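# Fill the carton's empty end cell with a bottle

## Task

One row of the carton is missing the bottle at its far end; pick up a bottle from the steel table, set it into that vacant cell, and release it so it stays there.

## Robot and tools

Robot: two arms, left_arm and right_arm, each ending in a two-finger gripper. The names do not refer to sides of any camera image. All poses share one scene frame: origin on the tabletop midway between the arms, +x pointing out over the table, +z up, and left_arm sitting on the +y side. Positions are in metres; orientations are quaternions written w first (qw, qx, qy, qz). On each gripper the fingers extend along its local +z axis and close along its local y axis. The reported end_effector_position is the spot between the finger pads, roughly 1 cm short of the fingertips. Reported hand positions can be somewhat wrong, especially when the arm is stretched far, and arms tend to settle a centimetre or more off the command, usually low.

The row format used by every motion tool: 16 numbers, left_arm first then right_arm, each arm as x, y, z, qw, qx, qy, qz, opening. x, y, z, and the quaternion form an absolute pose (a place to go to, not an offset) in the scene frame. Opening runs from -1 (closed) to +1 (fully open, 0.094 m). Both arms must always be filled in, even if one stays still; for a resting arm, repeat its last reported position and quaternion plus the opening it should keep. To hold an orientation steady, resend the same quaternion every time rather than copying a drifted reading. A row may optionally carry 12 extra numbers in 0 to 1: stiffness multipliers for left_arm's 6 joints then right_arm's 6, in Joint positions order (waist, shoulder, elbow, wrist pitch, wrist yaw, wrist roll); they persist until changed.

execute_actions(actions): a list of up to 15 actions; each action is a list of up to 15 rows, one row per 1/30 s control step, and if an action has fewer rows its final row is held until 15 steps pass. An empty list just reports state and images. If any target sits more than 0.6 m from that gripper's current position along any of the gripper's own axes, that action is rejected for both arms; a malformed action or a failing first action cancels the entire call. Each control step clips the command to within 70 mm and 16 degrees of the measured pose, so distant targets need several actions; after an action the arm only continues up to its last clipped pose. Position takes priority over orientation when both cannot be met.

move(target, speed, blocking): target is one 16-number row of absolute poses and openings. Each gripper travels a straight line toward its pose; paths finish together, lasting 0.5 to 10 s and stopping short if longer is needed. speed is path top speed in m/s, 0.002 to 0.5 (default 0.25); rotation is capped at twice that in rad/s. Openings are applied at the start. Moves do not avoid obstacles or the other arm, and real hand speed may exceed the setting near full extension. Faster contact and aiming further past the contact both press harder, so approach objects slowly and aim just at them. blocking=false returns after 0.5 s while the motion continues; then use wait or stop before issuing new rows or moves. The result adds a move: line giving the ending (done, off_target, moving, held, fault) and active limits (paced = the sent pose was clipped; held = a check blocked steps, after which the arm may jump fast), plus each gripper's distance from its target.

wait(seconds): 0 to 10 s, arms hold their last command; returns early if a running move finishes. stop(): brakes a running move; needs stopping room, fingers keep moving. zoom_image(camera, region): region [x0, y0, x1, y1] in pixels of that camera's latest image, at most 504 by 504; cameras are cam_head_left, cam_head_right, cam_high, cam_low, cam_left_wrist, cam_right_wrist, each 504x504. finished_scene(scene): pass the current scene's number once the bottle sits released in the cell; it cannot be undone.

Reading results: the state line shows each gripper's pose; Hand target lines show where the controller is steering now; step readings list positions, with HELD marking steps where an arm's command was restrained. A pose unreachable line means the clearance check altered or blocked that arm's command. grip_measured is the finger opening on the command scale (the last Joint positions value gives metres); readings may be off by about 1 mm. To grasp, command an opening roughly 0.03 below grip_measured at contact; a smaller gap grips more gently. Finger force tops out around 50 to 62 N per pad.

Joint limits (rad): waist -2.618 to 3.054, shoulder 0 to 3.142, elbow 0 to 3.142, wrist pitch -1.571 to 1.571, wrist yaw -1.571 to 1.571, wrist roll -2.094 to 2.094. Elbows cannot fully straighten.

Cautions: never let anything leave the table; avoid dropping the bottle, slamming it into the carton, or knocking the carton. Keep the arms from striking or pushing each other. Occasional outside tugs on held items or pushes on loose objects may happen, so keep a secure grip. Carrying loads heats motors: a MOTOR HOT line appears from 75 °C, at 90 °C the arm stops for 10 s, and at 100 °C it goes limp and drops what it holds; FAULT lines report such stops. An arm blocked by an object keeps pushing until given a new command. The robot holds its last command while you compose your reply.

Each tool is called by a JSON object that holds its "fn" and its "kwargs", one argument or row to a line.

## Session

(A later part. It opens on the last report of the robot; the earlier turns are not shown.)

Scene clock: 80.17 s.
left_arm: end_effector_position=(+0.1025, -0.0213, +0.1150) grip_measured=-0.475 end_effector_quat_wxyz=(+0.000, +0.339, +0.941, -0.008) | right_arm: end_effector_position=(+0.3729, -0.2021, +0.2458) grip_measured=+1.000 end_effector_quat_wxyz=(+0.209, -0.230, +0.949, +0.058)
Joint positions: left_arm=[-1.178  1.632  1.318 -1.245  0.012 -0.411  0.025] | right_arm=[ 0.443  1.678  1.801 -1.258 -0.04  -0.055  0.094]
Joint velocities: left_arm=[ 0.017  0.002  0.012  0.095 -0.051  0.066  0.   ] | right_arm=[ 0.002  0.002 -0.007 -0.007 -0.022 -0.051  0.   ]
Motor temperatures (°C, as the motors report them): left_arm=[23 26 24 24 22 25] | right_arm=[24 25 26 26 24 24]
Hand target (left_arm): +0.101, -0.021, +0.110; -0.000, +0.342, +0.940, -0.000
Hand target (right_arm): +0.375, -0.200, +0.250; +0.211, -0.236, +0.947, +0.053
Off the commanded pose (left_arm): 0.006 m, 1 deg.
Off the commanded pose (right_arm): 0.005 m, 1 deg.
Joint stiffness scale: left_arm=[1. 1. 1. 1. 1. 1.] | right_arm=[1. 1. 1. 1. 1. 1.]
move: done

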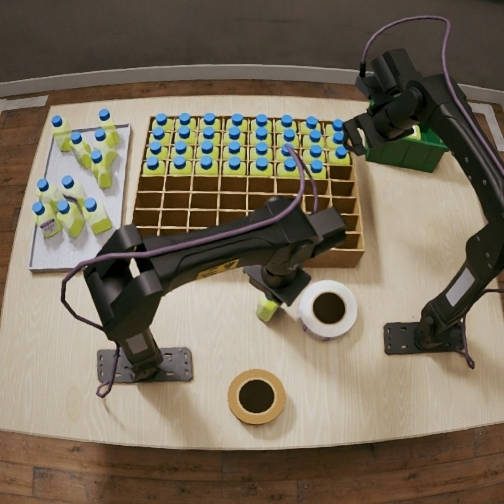

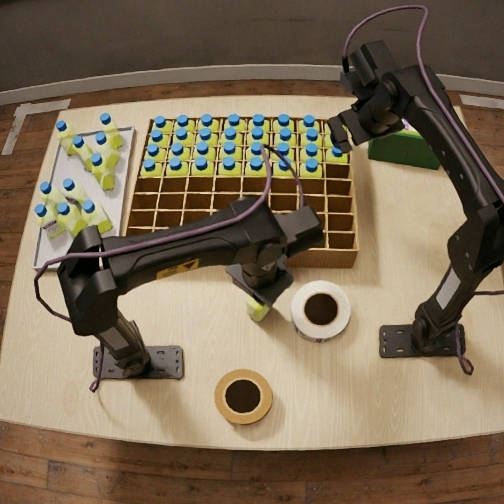

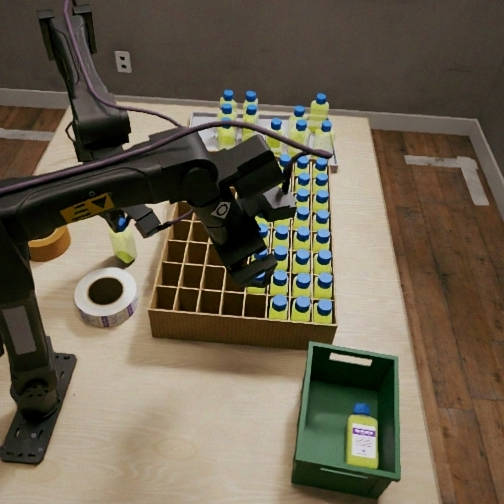

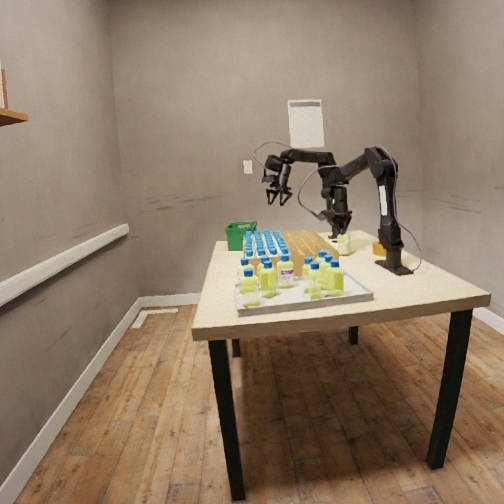

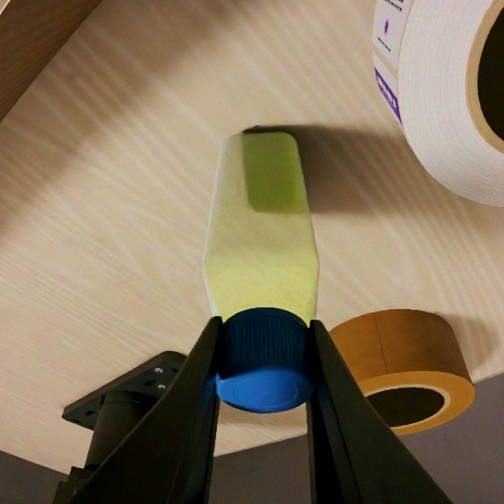

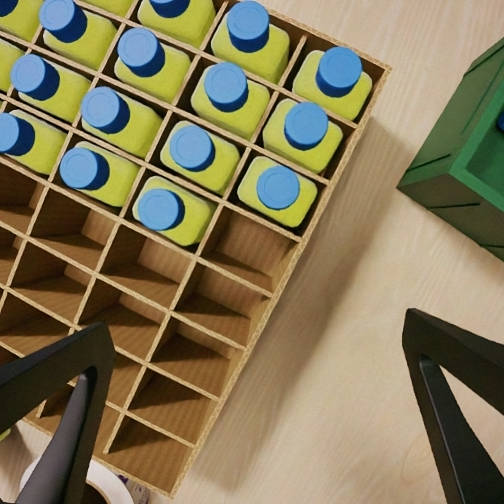

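{"fn": "move", "kwargs": {
  "target": [0.10, -0.02, 0.105, 0, 0.342, 0.940, 0, -0.50, 0.375, -0.20, 0.25, 0.2100, -0.2362, 0.9473, 0.0523, 1.0],
  "speed": 0.02
}}

Scene clock: 81.40 s.
left_arm: end_effector_position=(+0.1020, -0.0202, +0.1095) grip_measured=-0.475 end_effector_quat_wxyz=(-0.001, +0.339, +0.941, -0.007) | right_arm: end_effector_position=(+0.3730, -0.2022, +0.2458) grip_measured=+1.000 end_effector_quat_wxyz=(+0.210, -0.230, +0.949, +0.057)
Joint positions: left_arm=[-1.178  1.632  1.296 -1.226  0.011 -0.412  0.025] | right_arm=[ 0.443  1.678  1.801 -1.258 -0.039 -0.055  0.094]
Joint velocities: left_arm=[-0.007 -0.007  0.002  0.037  0.066  0.022 -0.001] | right_arm=[-0.002 -0.002  0.002 -0.022  0.007 -0.037  0.   ]
Motor temperatures (°C, as the motors report them): left_arm=[23 26 24 24 22 25] | right_arm=[24 25 26 26 24 24]
Hand target (left_arm): +0.100, -0.020, +0.105; -0.000, +0.342, +0.940, -0.000
Hand target (right_arm): +0.375, -0.200, +0.250; +0.211, -0.236, +0.947, +0.052
Off the commanded pose (left_arm): 0.005 m, 1 deg.
Off the commanded pose (right_arm): 0.005 m, 1 deg.
Joint stiffness scale: left_arm=[1. 1. 1. 1. 1. 1.] | right_arm=[1. 1. 1. 1. 1. 1.]
move: done

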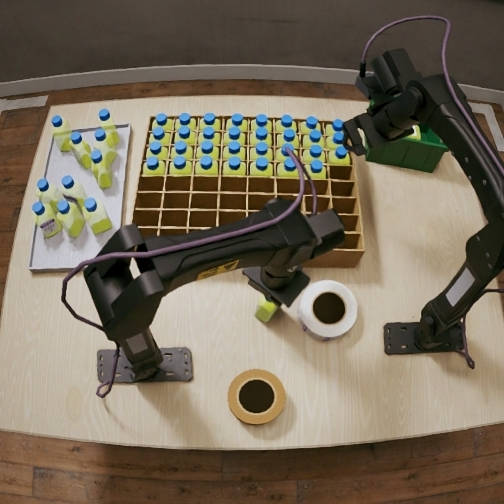

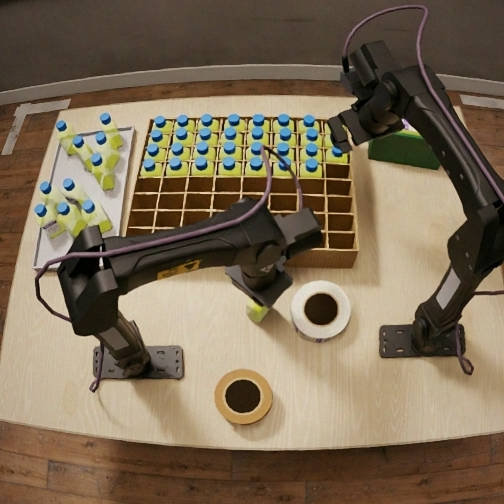

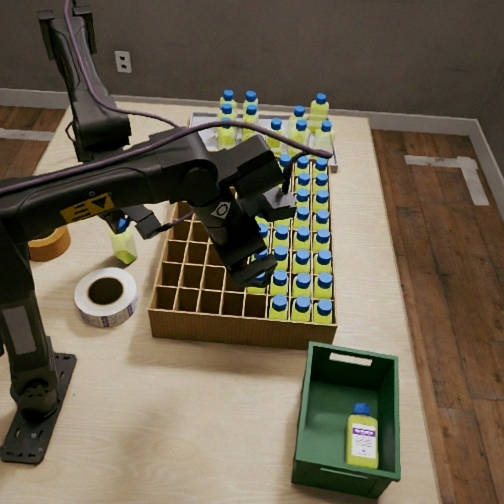

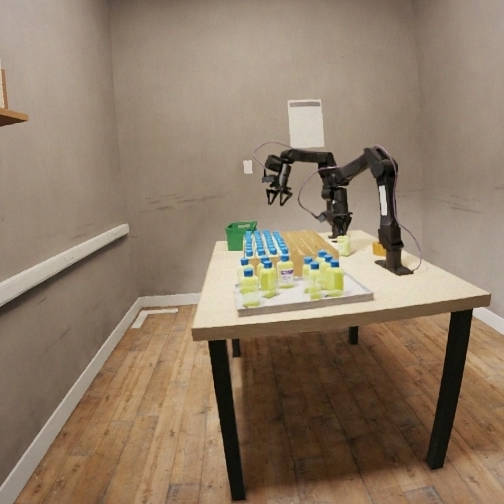

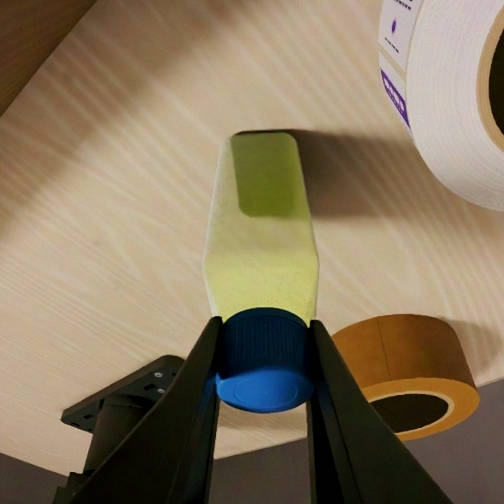

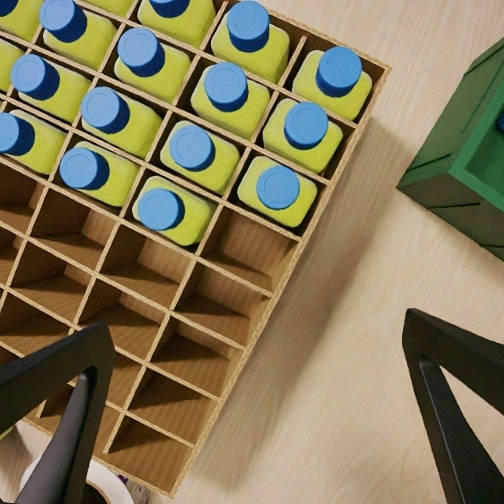

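{"fn": "move", "kwargs": {
  "target": [0.102, -0.020, 0.108, 0, 0.342, 0.940, 0, 0.3, 0.375, -0.20, 0.25, 0.2100, -0.2362, 0.9473, 0.0523, 1.0],
  "speed": 0.02
}}

{"fn": "move", "kwargs": {
  "target": [0.102, -0.020, 0.17, 0, 0.342, 0.940, 0, 0.3, 0.375, -0.20, 0.25, 0.2100, -0.2362, 0.9473, 0.0523, 1.0],
  "speed": 0.1
}}

Scene clock: 82.67 s.
left_arm: end_effector_position=(+0.1023, -0.0208, +0.1095) grip_measured=+0.298 end_effector_quat_wxyz=(+0.000, +0.339, +0.941, -0.008) | right_arm: end_effector_position=(+0.3729, -0.2022, +0.2458) grip_measured=+1.000 end_effector_quat_wxyz=(+0.209, -0.230, +0.949, +0.057)
Joint positions: left_arm=[-1.178  1.632  1.296 -1.224  0.011 -0.412  0.061] | right_arm=[ 0.443  1.678  1.801 -1.259 -0.039 -0.055  0.094]
Joint velocities: left_arm=[-0.012  0.007 -0.012 -0.066  0.022 -0.037 -0.   ] | right_arm=[-0.007 -0.002  0.017 -0.081  0.022 -0.007  0.   ]
Motor temperatures (°C, as the motors report them): left_arm=[23 26 24 24 22 25] | right_arm=[24 25 26 26 24 24]
Hand target (left_arm): +0.102, -0.020, +0.108; -0.000, +0.342, +0.940, -0.000
Hand target (right_arm): +0.375, -0.200, +0.250; +0.210, -0.236, +0.947, +0.053
Off the commanded pose (left_arm): 0.002 m, 1 deg.
Off the commanded pose (right_arm): 0.005 m, 1 deg.
Joint stiffness scale: left_arm=[1. 1. 1. 1. 1. 1.] | right_arm=[1. 1. 1. 1. 1. 1.]
move: done

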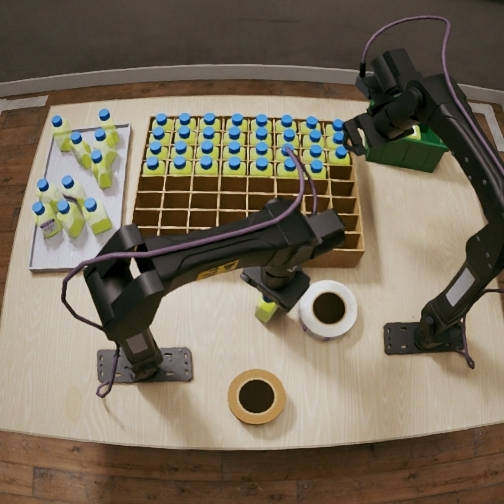

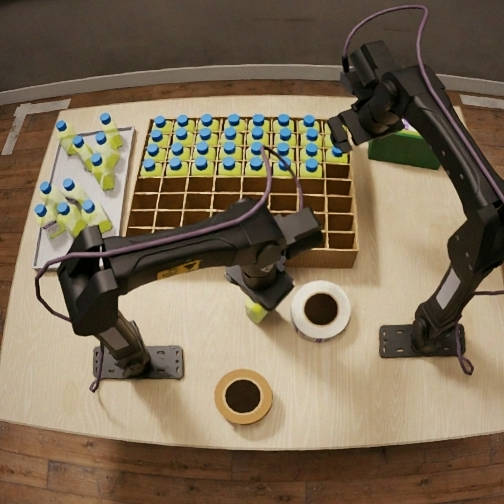

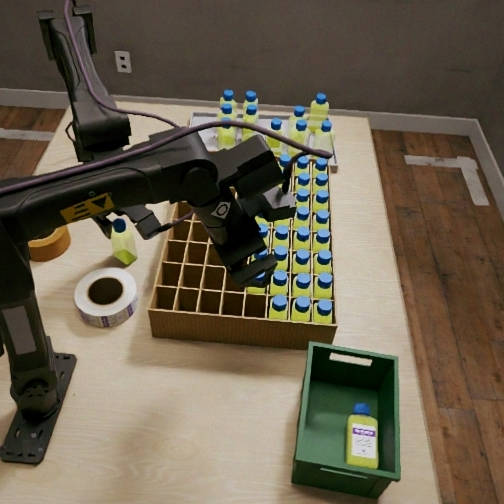

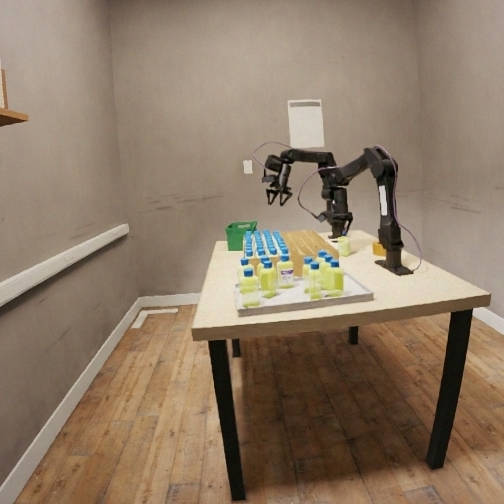

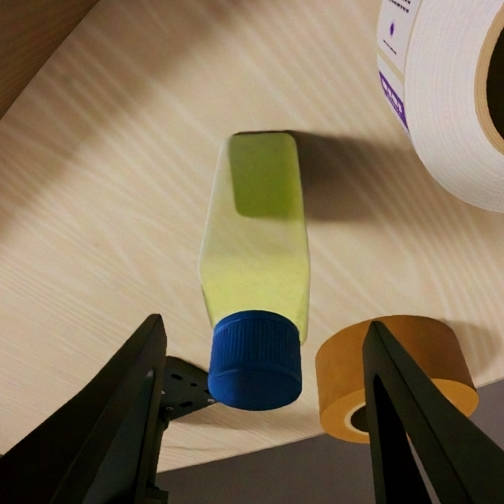

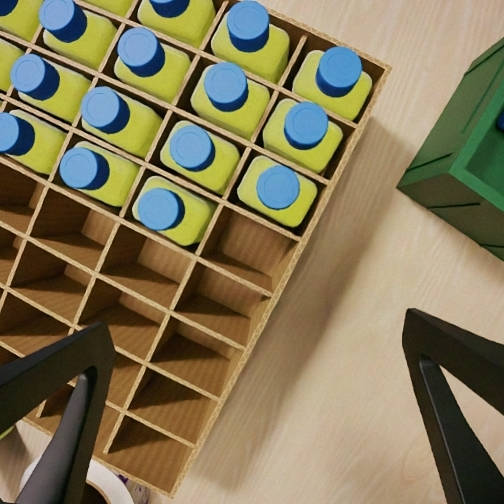

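Scene clock: 83.83 s.
left_arm: end_effector_position=(+0.1010, -0.0181, +0.1675) grip_measured=+0.298 end_effector_quat_wxyz=(-0.003, +0.339, +0.941, -0.005) | right_arm: end_effector_position=(+0.3729, -0.2022, +0.2458) grip_measured=+1.000 end_effector_quat_wxyz=(+0.209, -0.230, +0.949, +0.057)
Joint positions: left_arm=[-1.178  1.632  1.527 -1.462  0.011 -0.412  0.061] | right_arm=[ 0.443  1.678  1.801 -1.259 -0.039 -0.055  0.094]
Joint velocities: left_arm=[-0.007  0.002 -0.007 -0.007 -0.007 -0.022  0.   ] | right_arm=[-0.002 -0.017 -0.017 -0.007  0.051 -0.022  0.   ]
Motor temperatures (°C, as the motors report them): left_arm=[23 26 24 24 22 25] | right_arm=[24 25 26 26 24 24]
Hand target (left_arm): +0.101, -0.018, +0.170; +0.000, +0.342, +0.940, -0.000
Hand target (right_arm): +0.375, -0.200, +0.250; +0.211, -0.236, +0.947, +0.053
Off the commanded pose (left_arm): 0.003 m, 1 deg.
Off the commanded pose (right_arm): 0.005 m, 1 deg.
Joint stiffness scale: left_arm=[1. 1. 1. 1. 1. 1.] | right_arm=[1. 1. 1. 1. 1. 1.]
move: done

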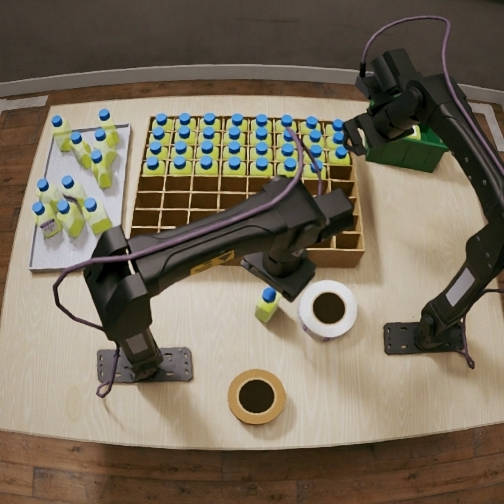

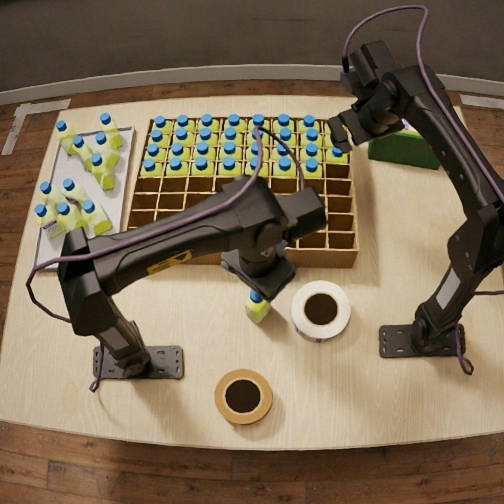

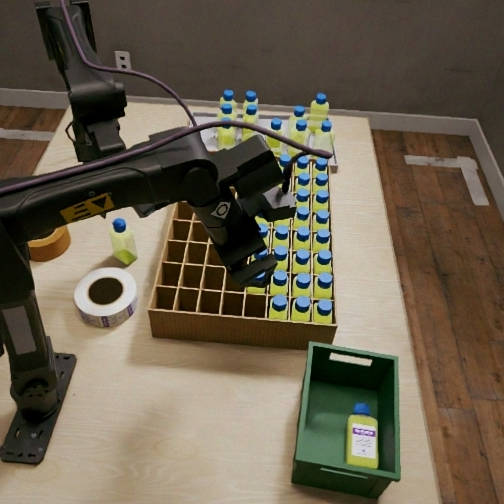

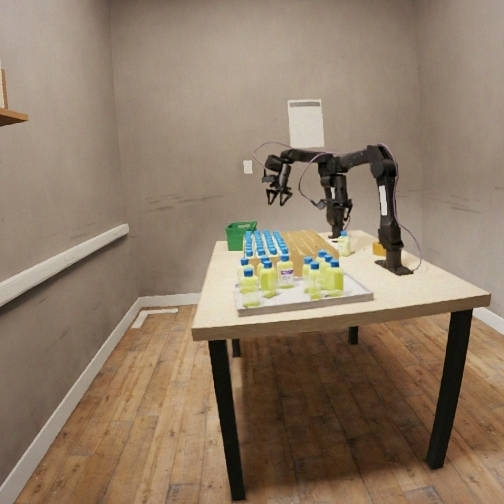

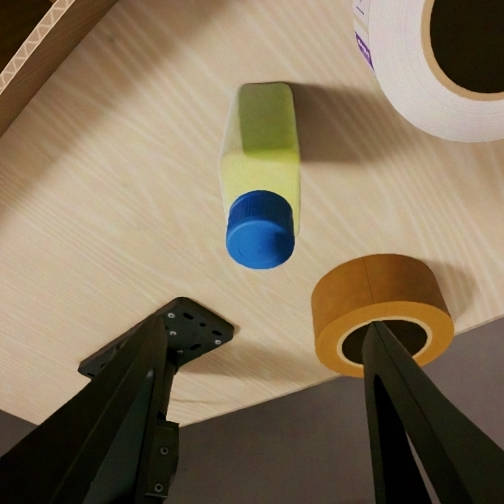

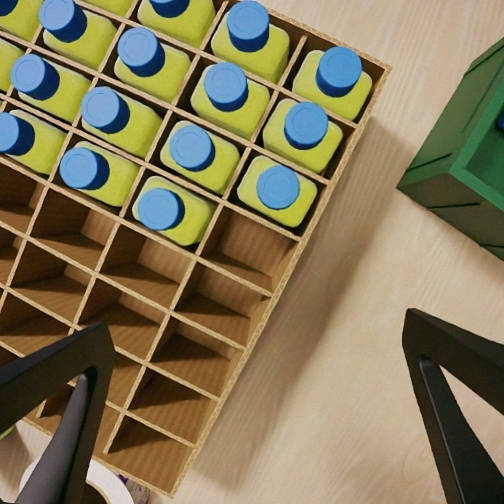

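{"fn": "move", "kwargs": {
  "target": [0.13, 0.42, 0.17, 0, 0.342, 0.940, 0, 0.3, 0.10, -0.16, 0.21, 0.1677, -0.6170, 0.7565, 0.1368, 1.0],
  "speed": 0.25
}}

{"fn": "move", "kwargs": {
  "target": [0.13, 0.42, 0.17, 0, 0.342, 0.940, 0, 0.3, 0.099, -0.043, 0.168, 0.1677, -0.6170, 0.7565, 0.1368, 1.0],
  "speed": 0.15
}}

Scene clock: 88.13 s.
left_arm: end_effector_position=(+0.1222, +0.4194, +0.1665) grip_measured=+0.298 end_effector_quat_wxyz=(-0.020, +0.343, +0.939, +0.019) | right_arm: end_effector_position=(+0.1020, -0.1509, +0.2103) grip_measured=+1.000 end_effector_quat_wxyz=(+0.164, -0.615, +0.757, +0.149)
Joint positions: left_arm=[ 0.763  1.418  1.318 -1.449 -0.051  1.537  0.061] | right_arm=[ 1.124  1.054  1.165 -1.256 -0.139 -0.241  0.094]
Joint velocities: left_arm=[-0.002  0.002 -0.027 -0.051  0.037  0.037 -0.001] | right_arm=[-0.007 -0.007  0.007  0.007 -0.051 -0.095  0.   ]
Motor temperatures (°C, as the motors report them): left_arm=[23 26 24 24 22 25] | right_arm=[24 25 26 26 24 24]
Hand target (left_arm): +0.124, +0.422, +0.169; -0.012, +0.342, +0.940, +0.019
Hand target (right_arm): +0.098, -0.158, +0.209; +0.163, -0.615, +0.757, +0.146
Off the commanded pose (left_arm): 0.009 m, 3 deg.
Off the commanded pose (right_arm): 0.009 m, 1 deg.
Joint stiffness scale: left_arm=[1. 1. 1. 1. 1. 1.] | right_arm=[1. 1. 1. 1. 1. 1.]
move: off_target (left_arm)

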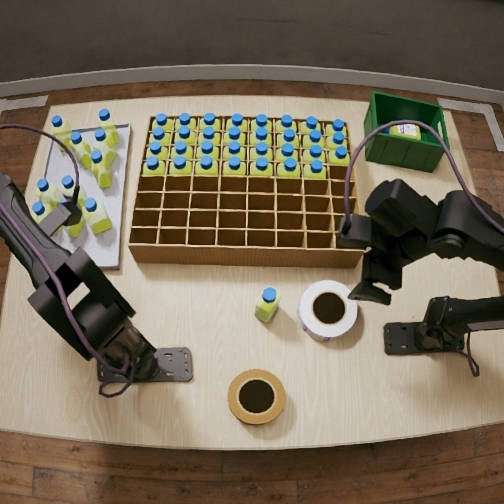

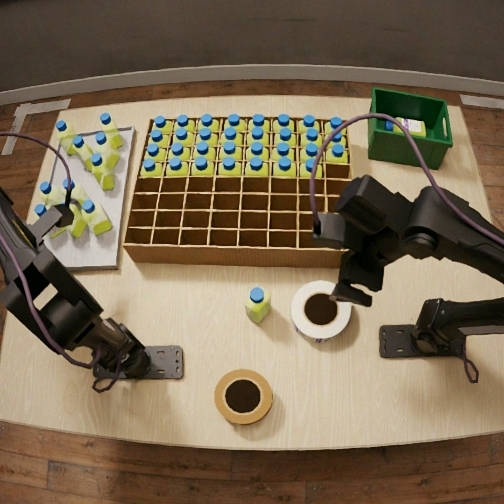

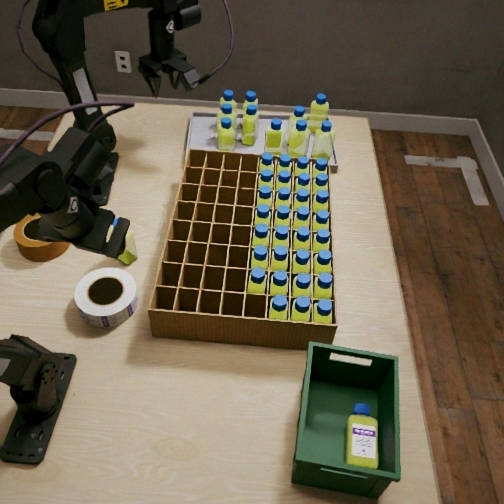

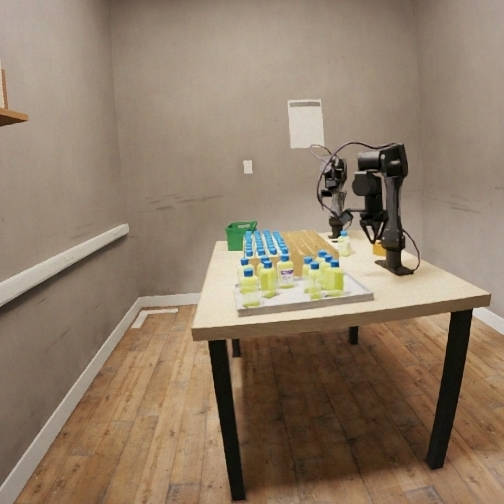

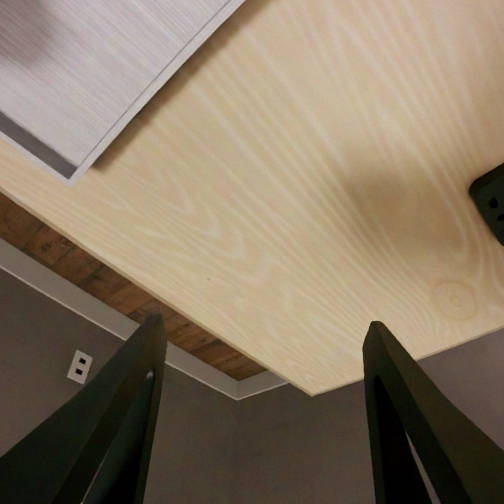

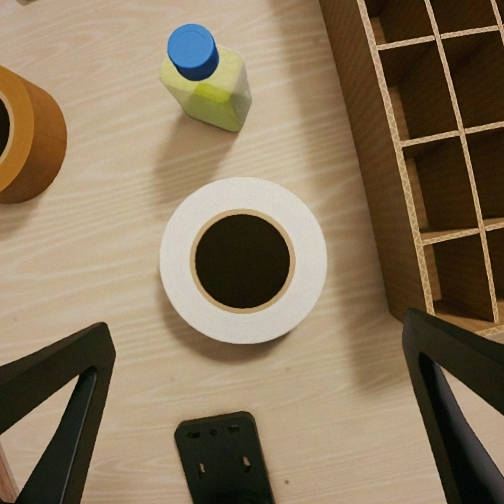

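Scene clock: 89.43 s.
left_arm: end_effector_position=(+0.1302, +0.4188, +0.1682) grip_measured=+0.298 end_effector_quat_wxyz=(-0.005, +0.346, +0.938, +0.008) | right_arm: end_effector_position=(+0.0967, -0.0514, +0.1604) grip_measured=+1.000 end_effector_quat_wxyz=(+0.149, -0.620, +0.759, +0.133)
Joint positions: left_arm=[ 0.763  1.446  1.349 -1.462 -0.015  1.544  0.061] | right_arm=[ 1.336  1.397  1.199 -0.972 -0.041 -0.055  0.094]
Joint velocities: left_arm=[-0.007 -0.002  0.027 -0.066 -0.022  0.022 -0.   ] | right_arm=[-0.022 -0.017  0.002 -0.007  0.022 -0.095  0.   ]
Motor temperatures (°C, as the motors report them): left_arm=[23 25 24 24 22 25] | right_arm=[24 25 26 26 24 24]
Hand target (left_arm): +0.130, +0.420, +0.170; -0.000, +0.342, +0.940, +0.000
Hand target (right_arm): +0.099, -0.042, +0.169; +0.165, -0.617, +0.757, +0.139
Off the commanded pose (left_arm): 0.002 m, 1 deg.
Off the commanded pose (right_arm): 0.012 m, 2 deg.
Joint stiffness scale: left_arm=[1. 1. 1. 1. 1. 1.] | right_arm=[1. 1. 1. 1. 1. 1.]
move: off_target (right_arm)

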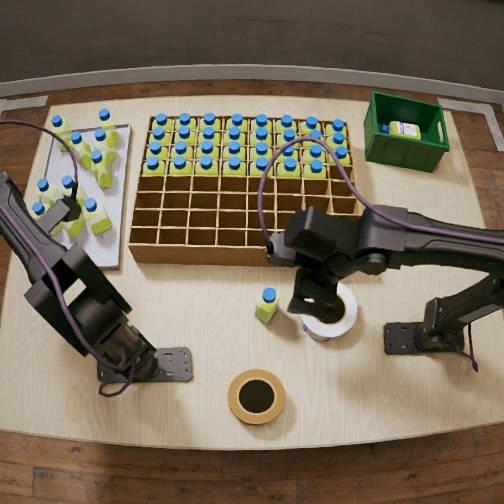

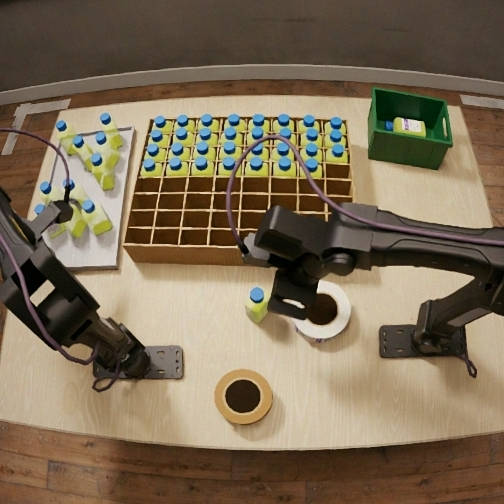

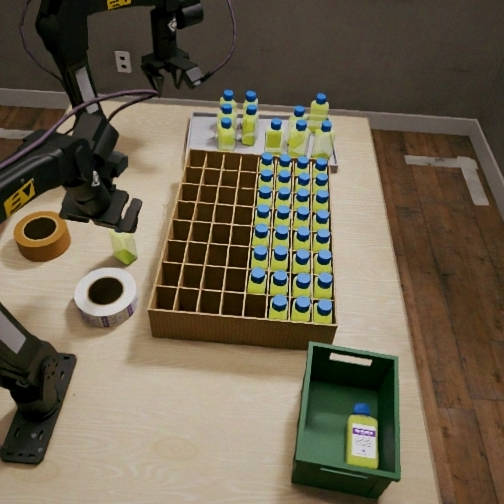

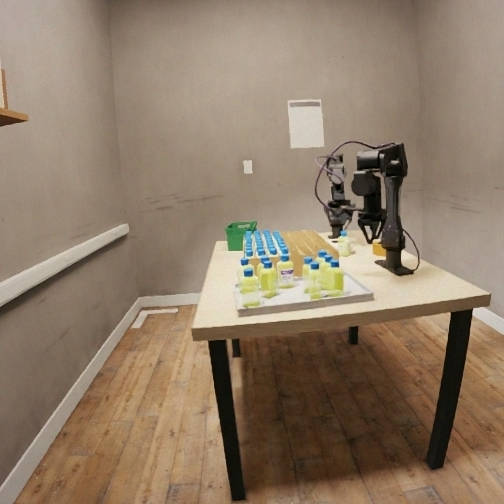

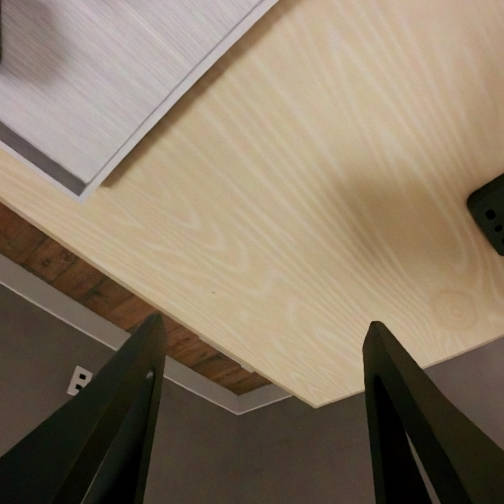

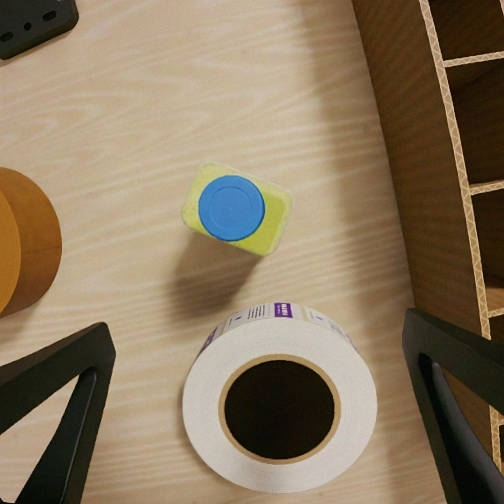

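{"fn": "zoom_image", "kwargs": {
  "camera": "cam_right_wrist",
  "region": [150, 120, 330, 300]
}}

Region (150, 120, 330, 300) of cam_right_wrist's 504x504 image, scaled by 2.800, with more detail than that image has.

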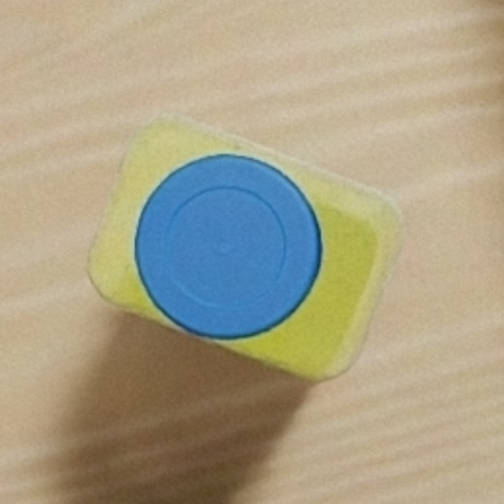

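{"fn": "move", "kwargs": {
  "target": [0.1302, 0.4188, 0.1682, 0, 0.342, 0.940, 0, 0.3, 0.0925, -0.0155, 0.120, 0.1677, -0.6170, 0.7565, 0.1368, 1.0],
  "speed": 0.06
}}

Scene clock: 93.00 s.
left_arm: end_effector_position=(+0.1302, +0.4186, +0.1682) grip_measured=+0.298 end_effector_quat_wxyz=(-0.005, +0.346, +0.938, +0.008) | right_arm: end_effector_position=(+0.0931, -0.0153, +0.1266) grip_measured=+1.000 end_effector_quat_wxyz=(+0.167, -0.618, +0.755, +0.143)
Joint positions: left_arm=[ 0.763  1.446  1.349 -1.463 -0.015  1.544  0.061] | right_arm=[ 1.385  1.498  1.136 -0.765 -0.016 -0.013  0.094]
Joint velocities: left_arm=[ 0.002 -0.012 -0.002  0.022 -0.037  0.022  0.001] | right_arm=[-0.012 -0.002  0.017  0.081 -0.007 -0.022  0.   ]
Motor temperatures (°C, as the motors report them): left_arm=[23 25 24 24 22 25] | right_arm=[24 25 26 26 24 24]
Hand target (left_arm): +0.130, +0.419, +0.168; -0.000, +0.342, +0.940, +0.000
Hand target (right_arm): +0.093, -0.015, +0.120; +0.167, -0.617, +0.757, +0.137
Off the commanded pose (left_arm): 0.000 m, 1 deg.
Off the commanded pose (right_arm): 0.007 m, 1 deg.
Joint stiffness scale: left_arm=[1. 1. 1. 1. 1. 1.] | right_arm=[1. 1. 1. 1. 1. 1.]
move: done

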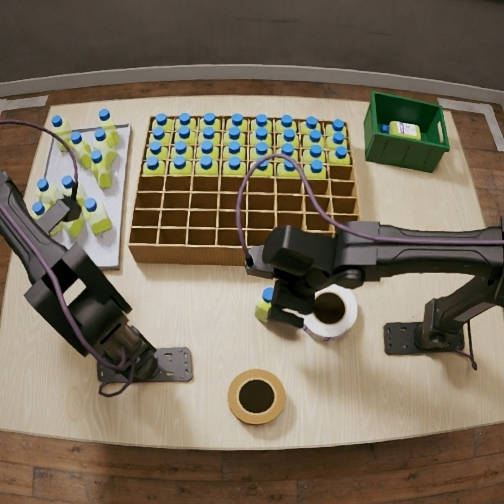

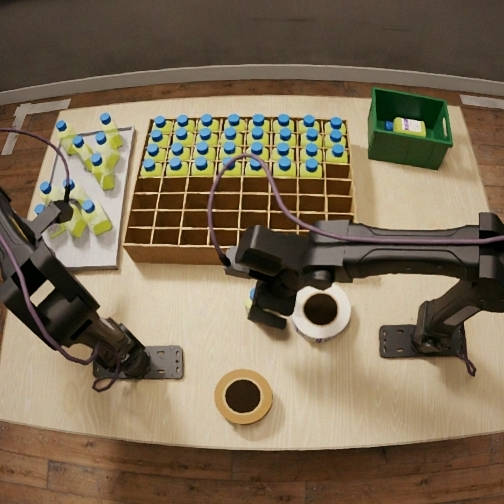

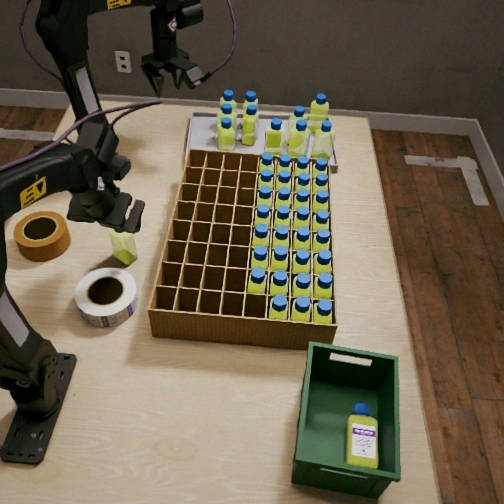

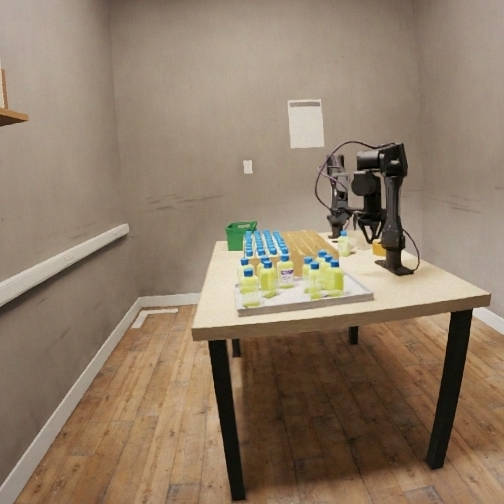

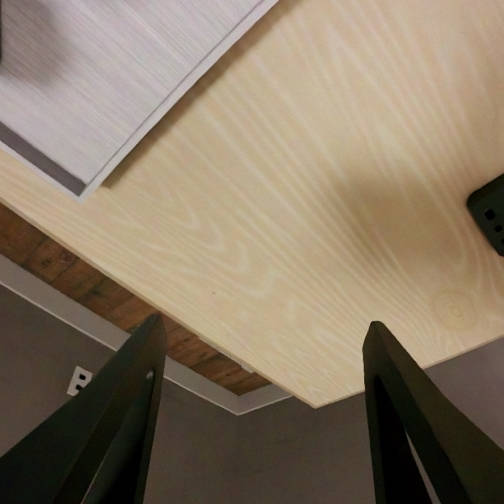

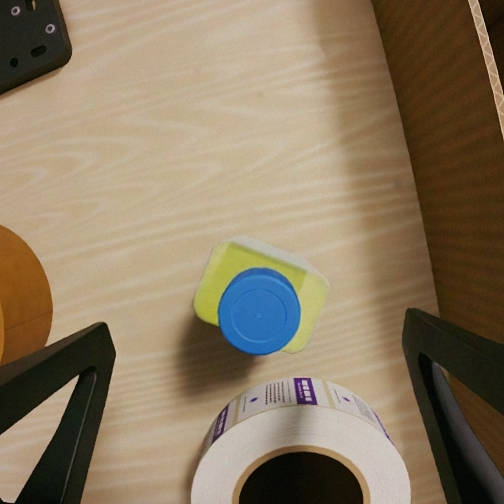

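{"fn": "zoom_image", "kwargs": {
  "camera": "cam_low",
  "region": [300, 190, 380, 270]
}}

{"fn": "zoom_image", "kwargs": {
  "camera": "cam_high",
  "region": [50, 150, 190, 290]
}}

Region (300, 190, 380, 270) of cam_low's 504x504 image, scaled by 6.300, with more detail than that image has.

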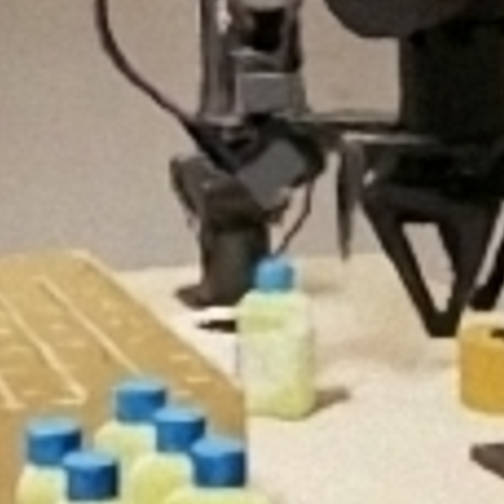

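Region (50, 150, 190, 290) of cam_high's 504x504 image, scaled by 3.600, with more detail than that image has.

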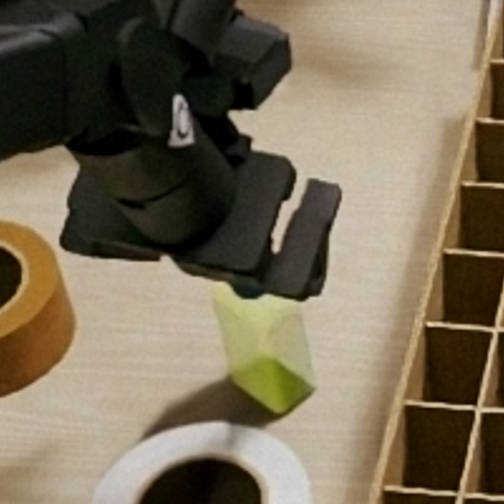

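{"fn": "move", "kwargs": {
  "target": [0.1302, 0.4188, 0.1682, 0, 0.342, 0.940, 0, 0.3, 0.0944, -0.009, 0.099, 0.1677, -0.6170, 0.7565, 0.1368, 1.0],
  "speed": 0.04
}}

Scene clock: 96.17 s.
left_arm: end_effector_position=(+0.1302, +0.4186, +0.1682) grip_measured=+0.298 end_effector_quat_wxyz=(-0.005, +0.346, +0.938, +0.008) | right_arm: end_effector_position=(+0.0949, -0.0084, +0.1058) grip_measured=+1.000 end_effector_quat_wxyz=(+0.168, -0.617, +0.755, +0.143)
Joint positions: left_arm=[ 0.763  1.446  1.349 -1.463 -0.015  1.544  0.061] | right_arm=[ 1.385  1.537  1.088 -0.677 -0.015 -0.012  0.094]
Joint velocities: left_arm=[ 0.022  0.002  0.007 -0.037  0.007  0.007  0.   ] | right_arm=[ 0.002 -0.017 -0.017  0.081  0.022  0.066  0.   ]
Motor temperatures (°C, as the motors report them): left_arm=[23 25 24 24 22 25] | right_arm=[24 25 26 26 24 24]
Hand target (left_arm): +0.130, +0.419, +0.168; -0.000, +0.342, +0.940, +0.000
Hand target (right_arm): +0.095, -0.009, +0.099; +0.168, -0.617, +0.757, +0.137
Off the commanded pose (left_arm): 0.000 m, 1 deg.
Off the commanded pose (right_arm): 0.007 m, 1 deg.
Joint stiffness scale: left_arm=[1. 1. 1. 1. 1. 1.] | right_arm=[1. 1. 1. 1. 1. 1.]
move: done

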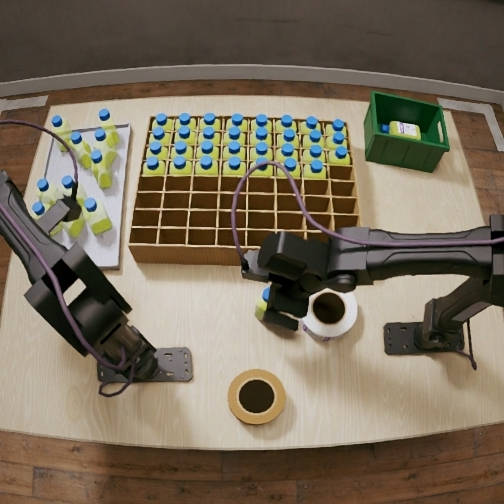

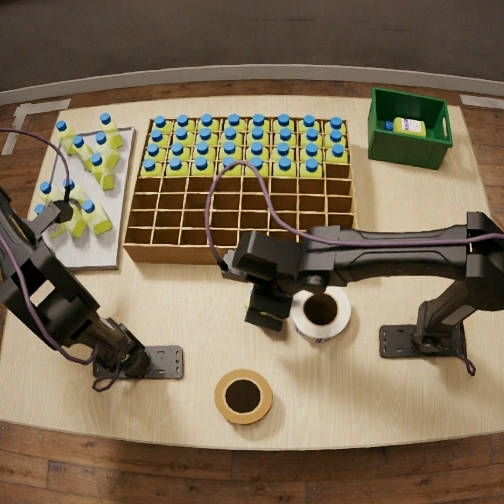

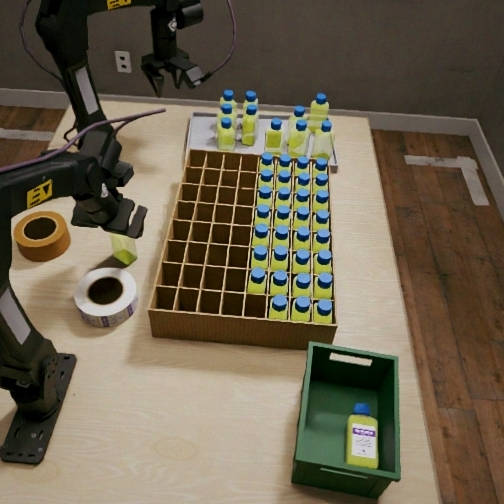

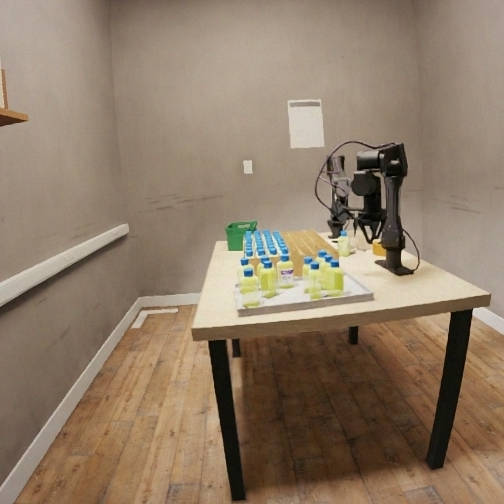

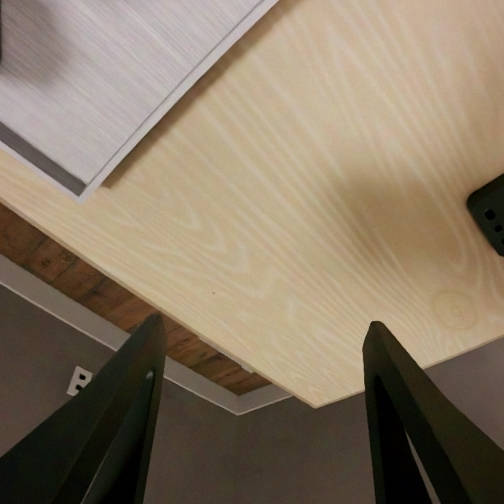

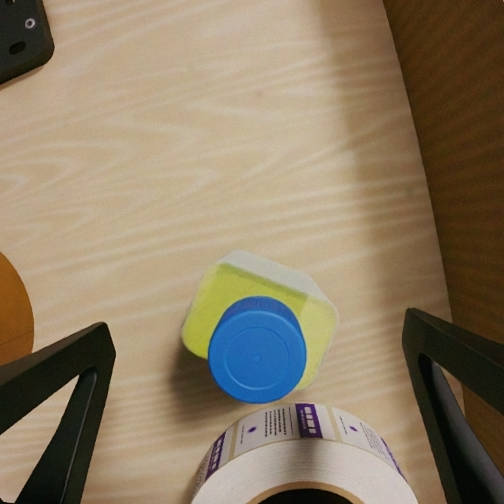

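{"fn": "zoom_image", "kwargs": {
  "camera": "cam_low",
  "region": [300, 190, 380, 270]
}}

{"fn": "zoom_image", "kwargs": {
  "camera": "cam_head_left",
  "region": [220, 240, 340, 360]
}}

Region (300, 190, 380, 270) of cam_low's 504x504 image, scaled by 6.300, with more detail than that image has.

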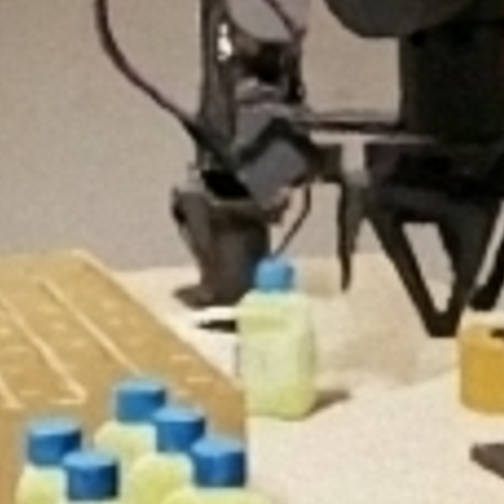

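Region (220, 240, 340, 360) of cam_head_left's 504x504 image, scaled by 4.200, with more detail than that image has.

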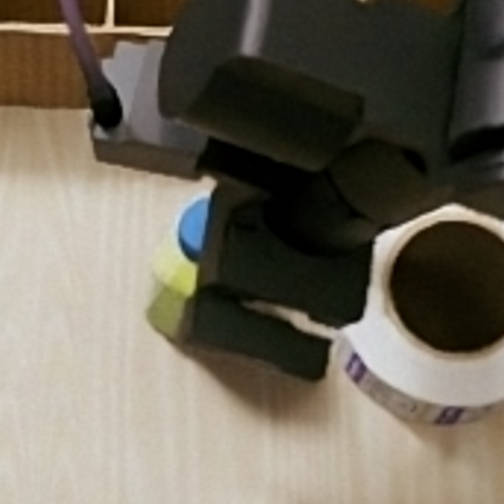

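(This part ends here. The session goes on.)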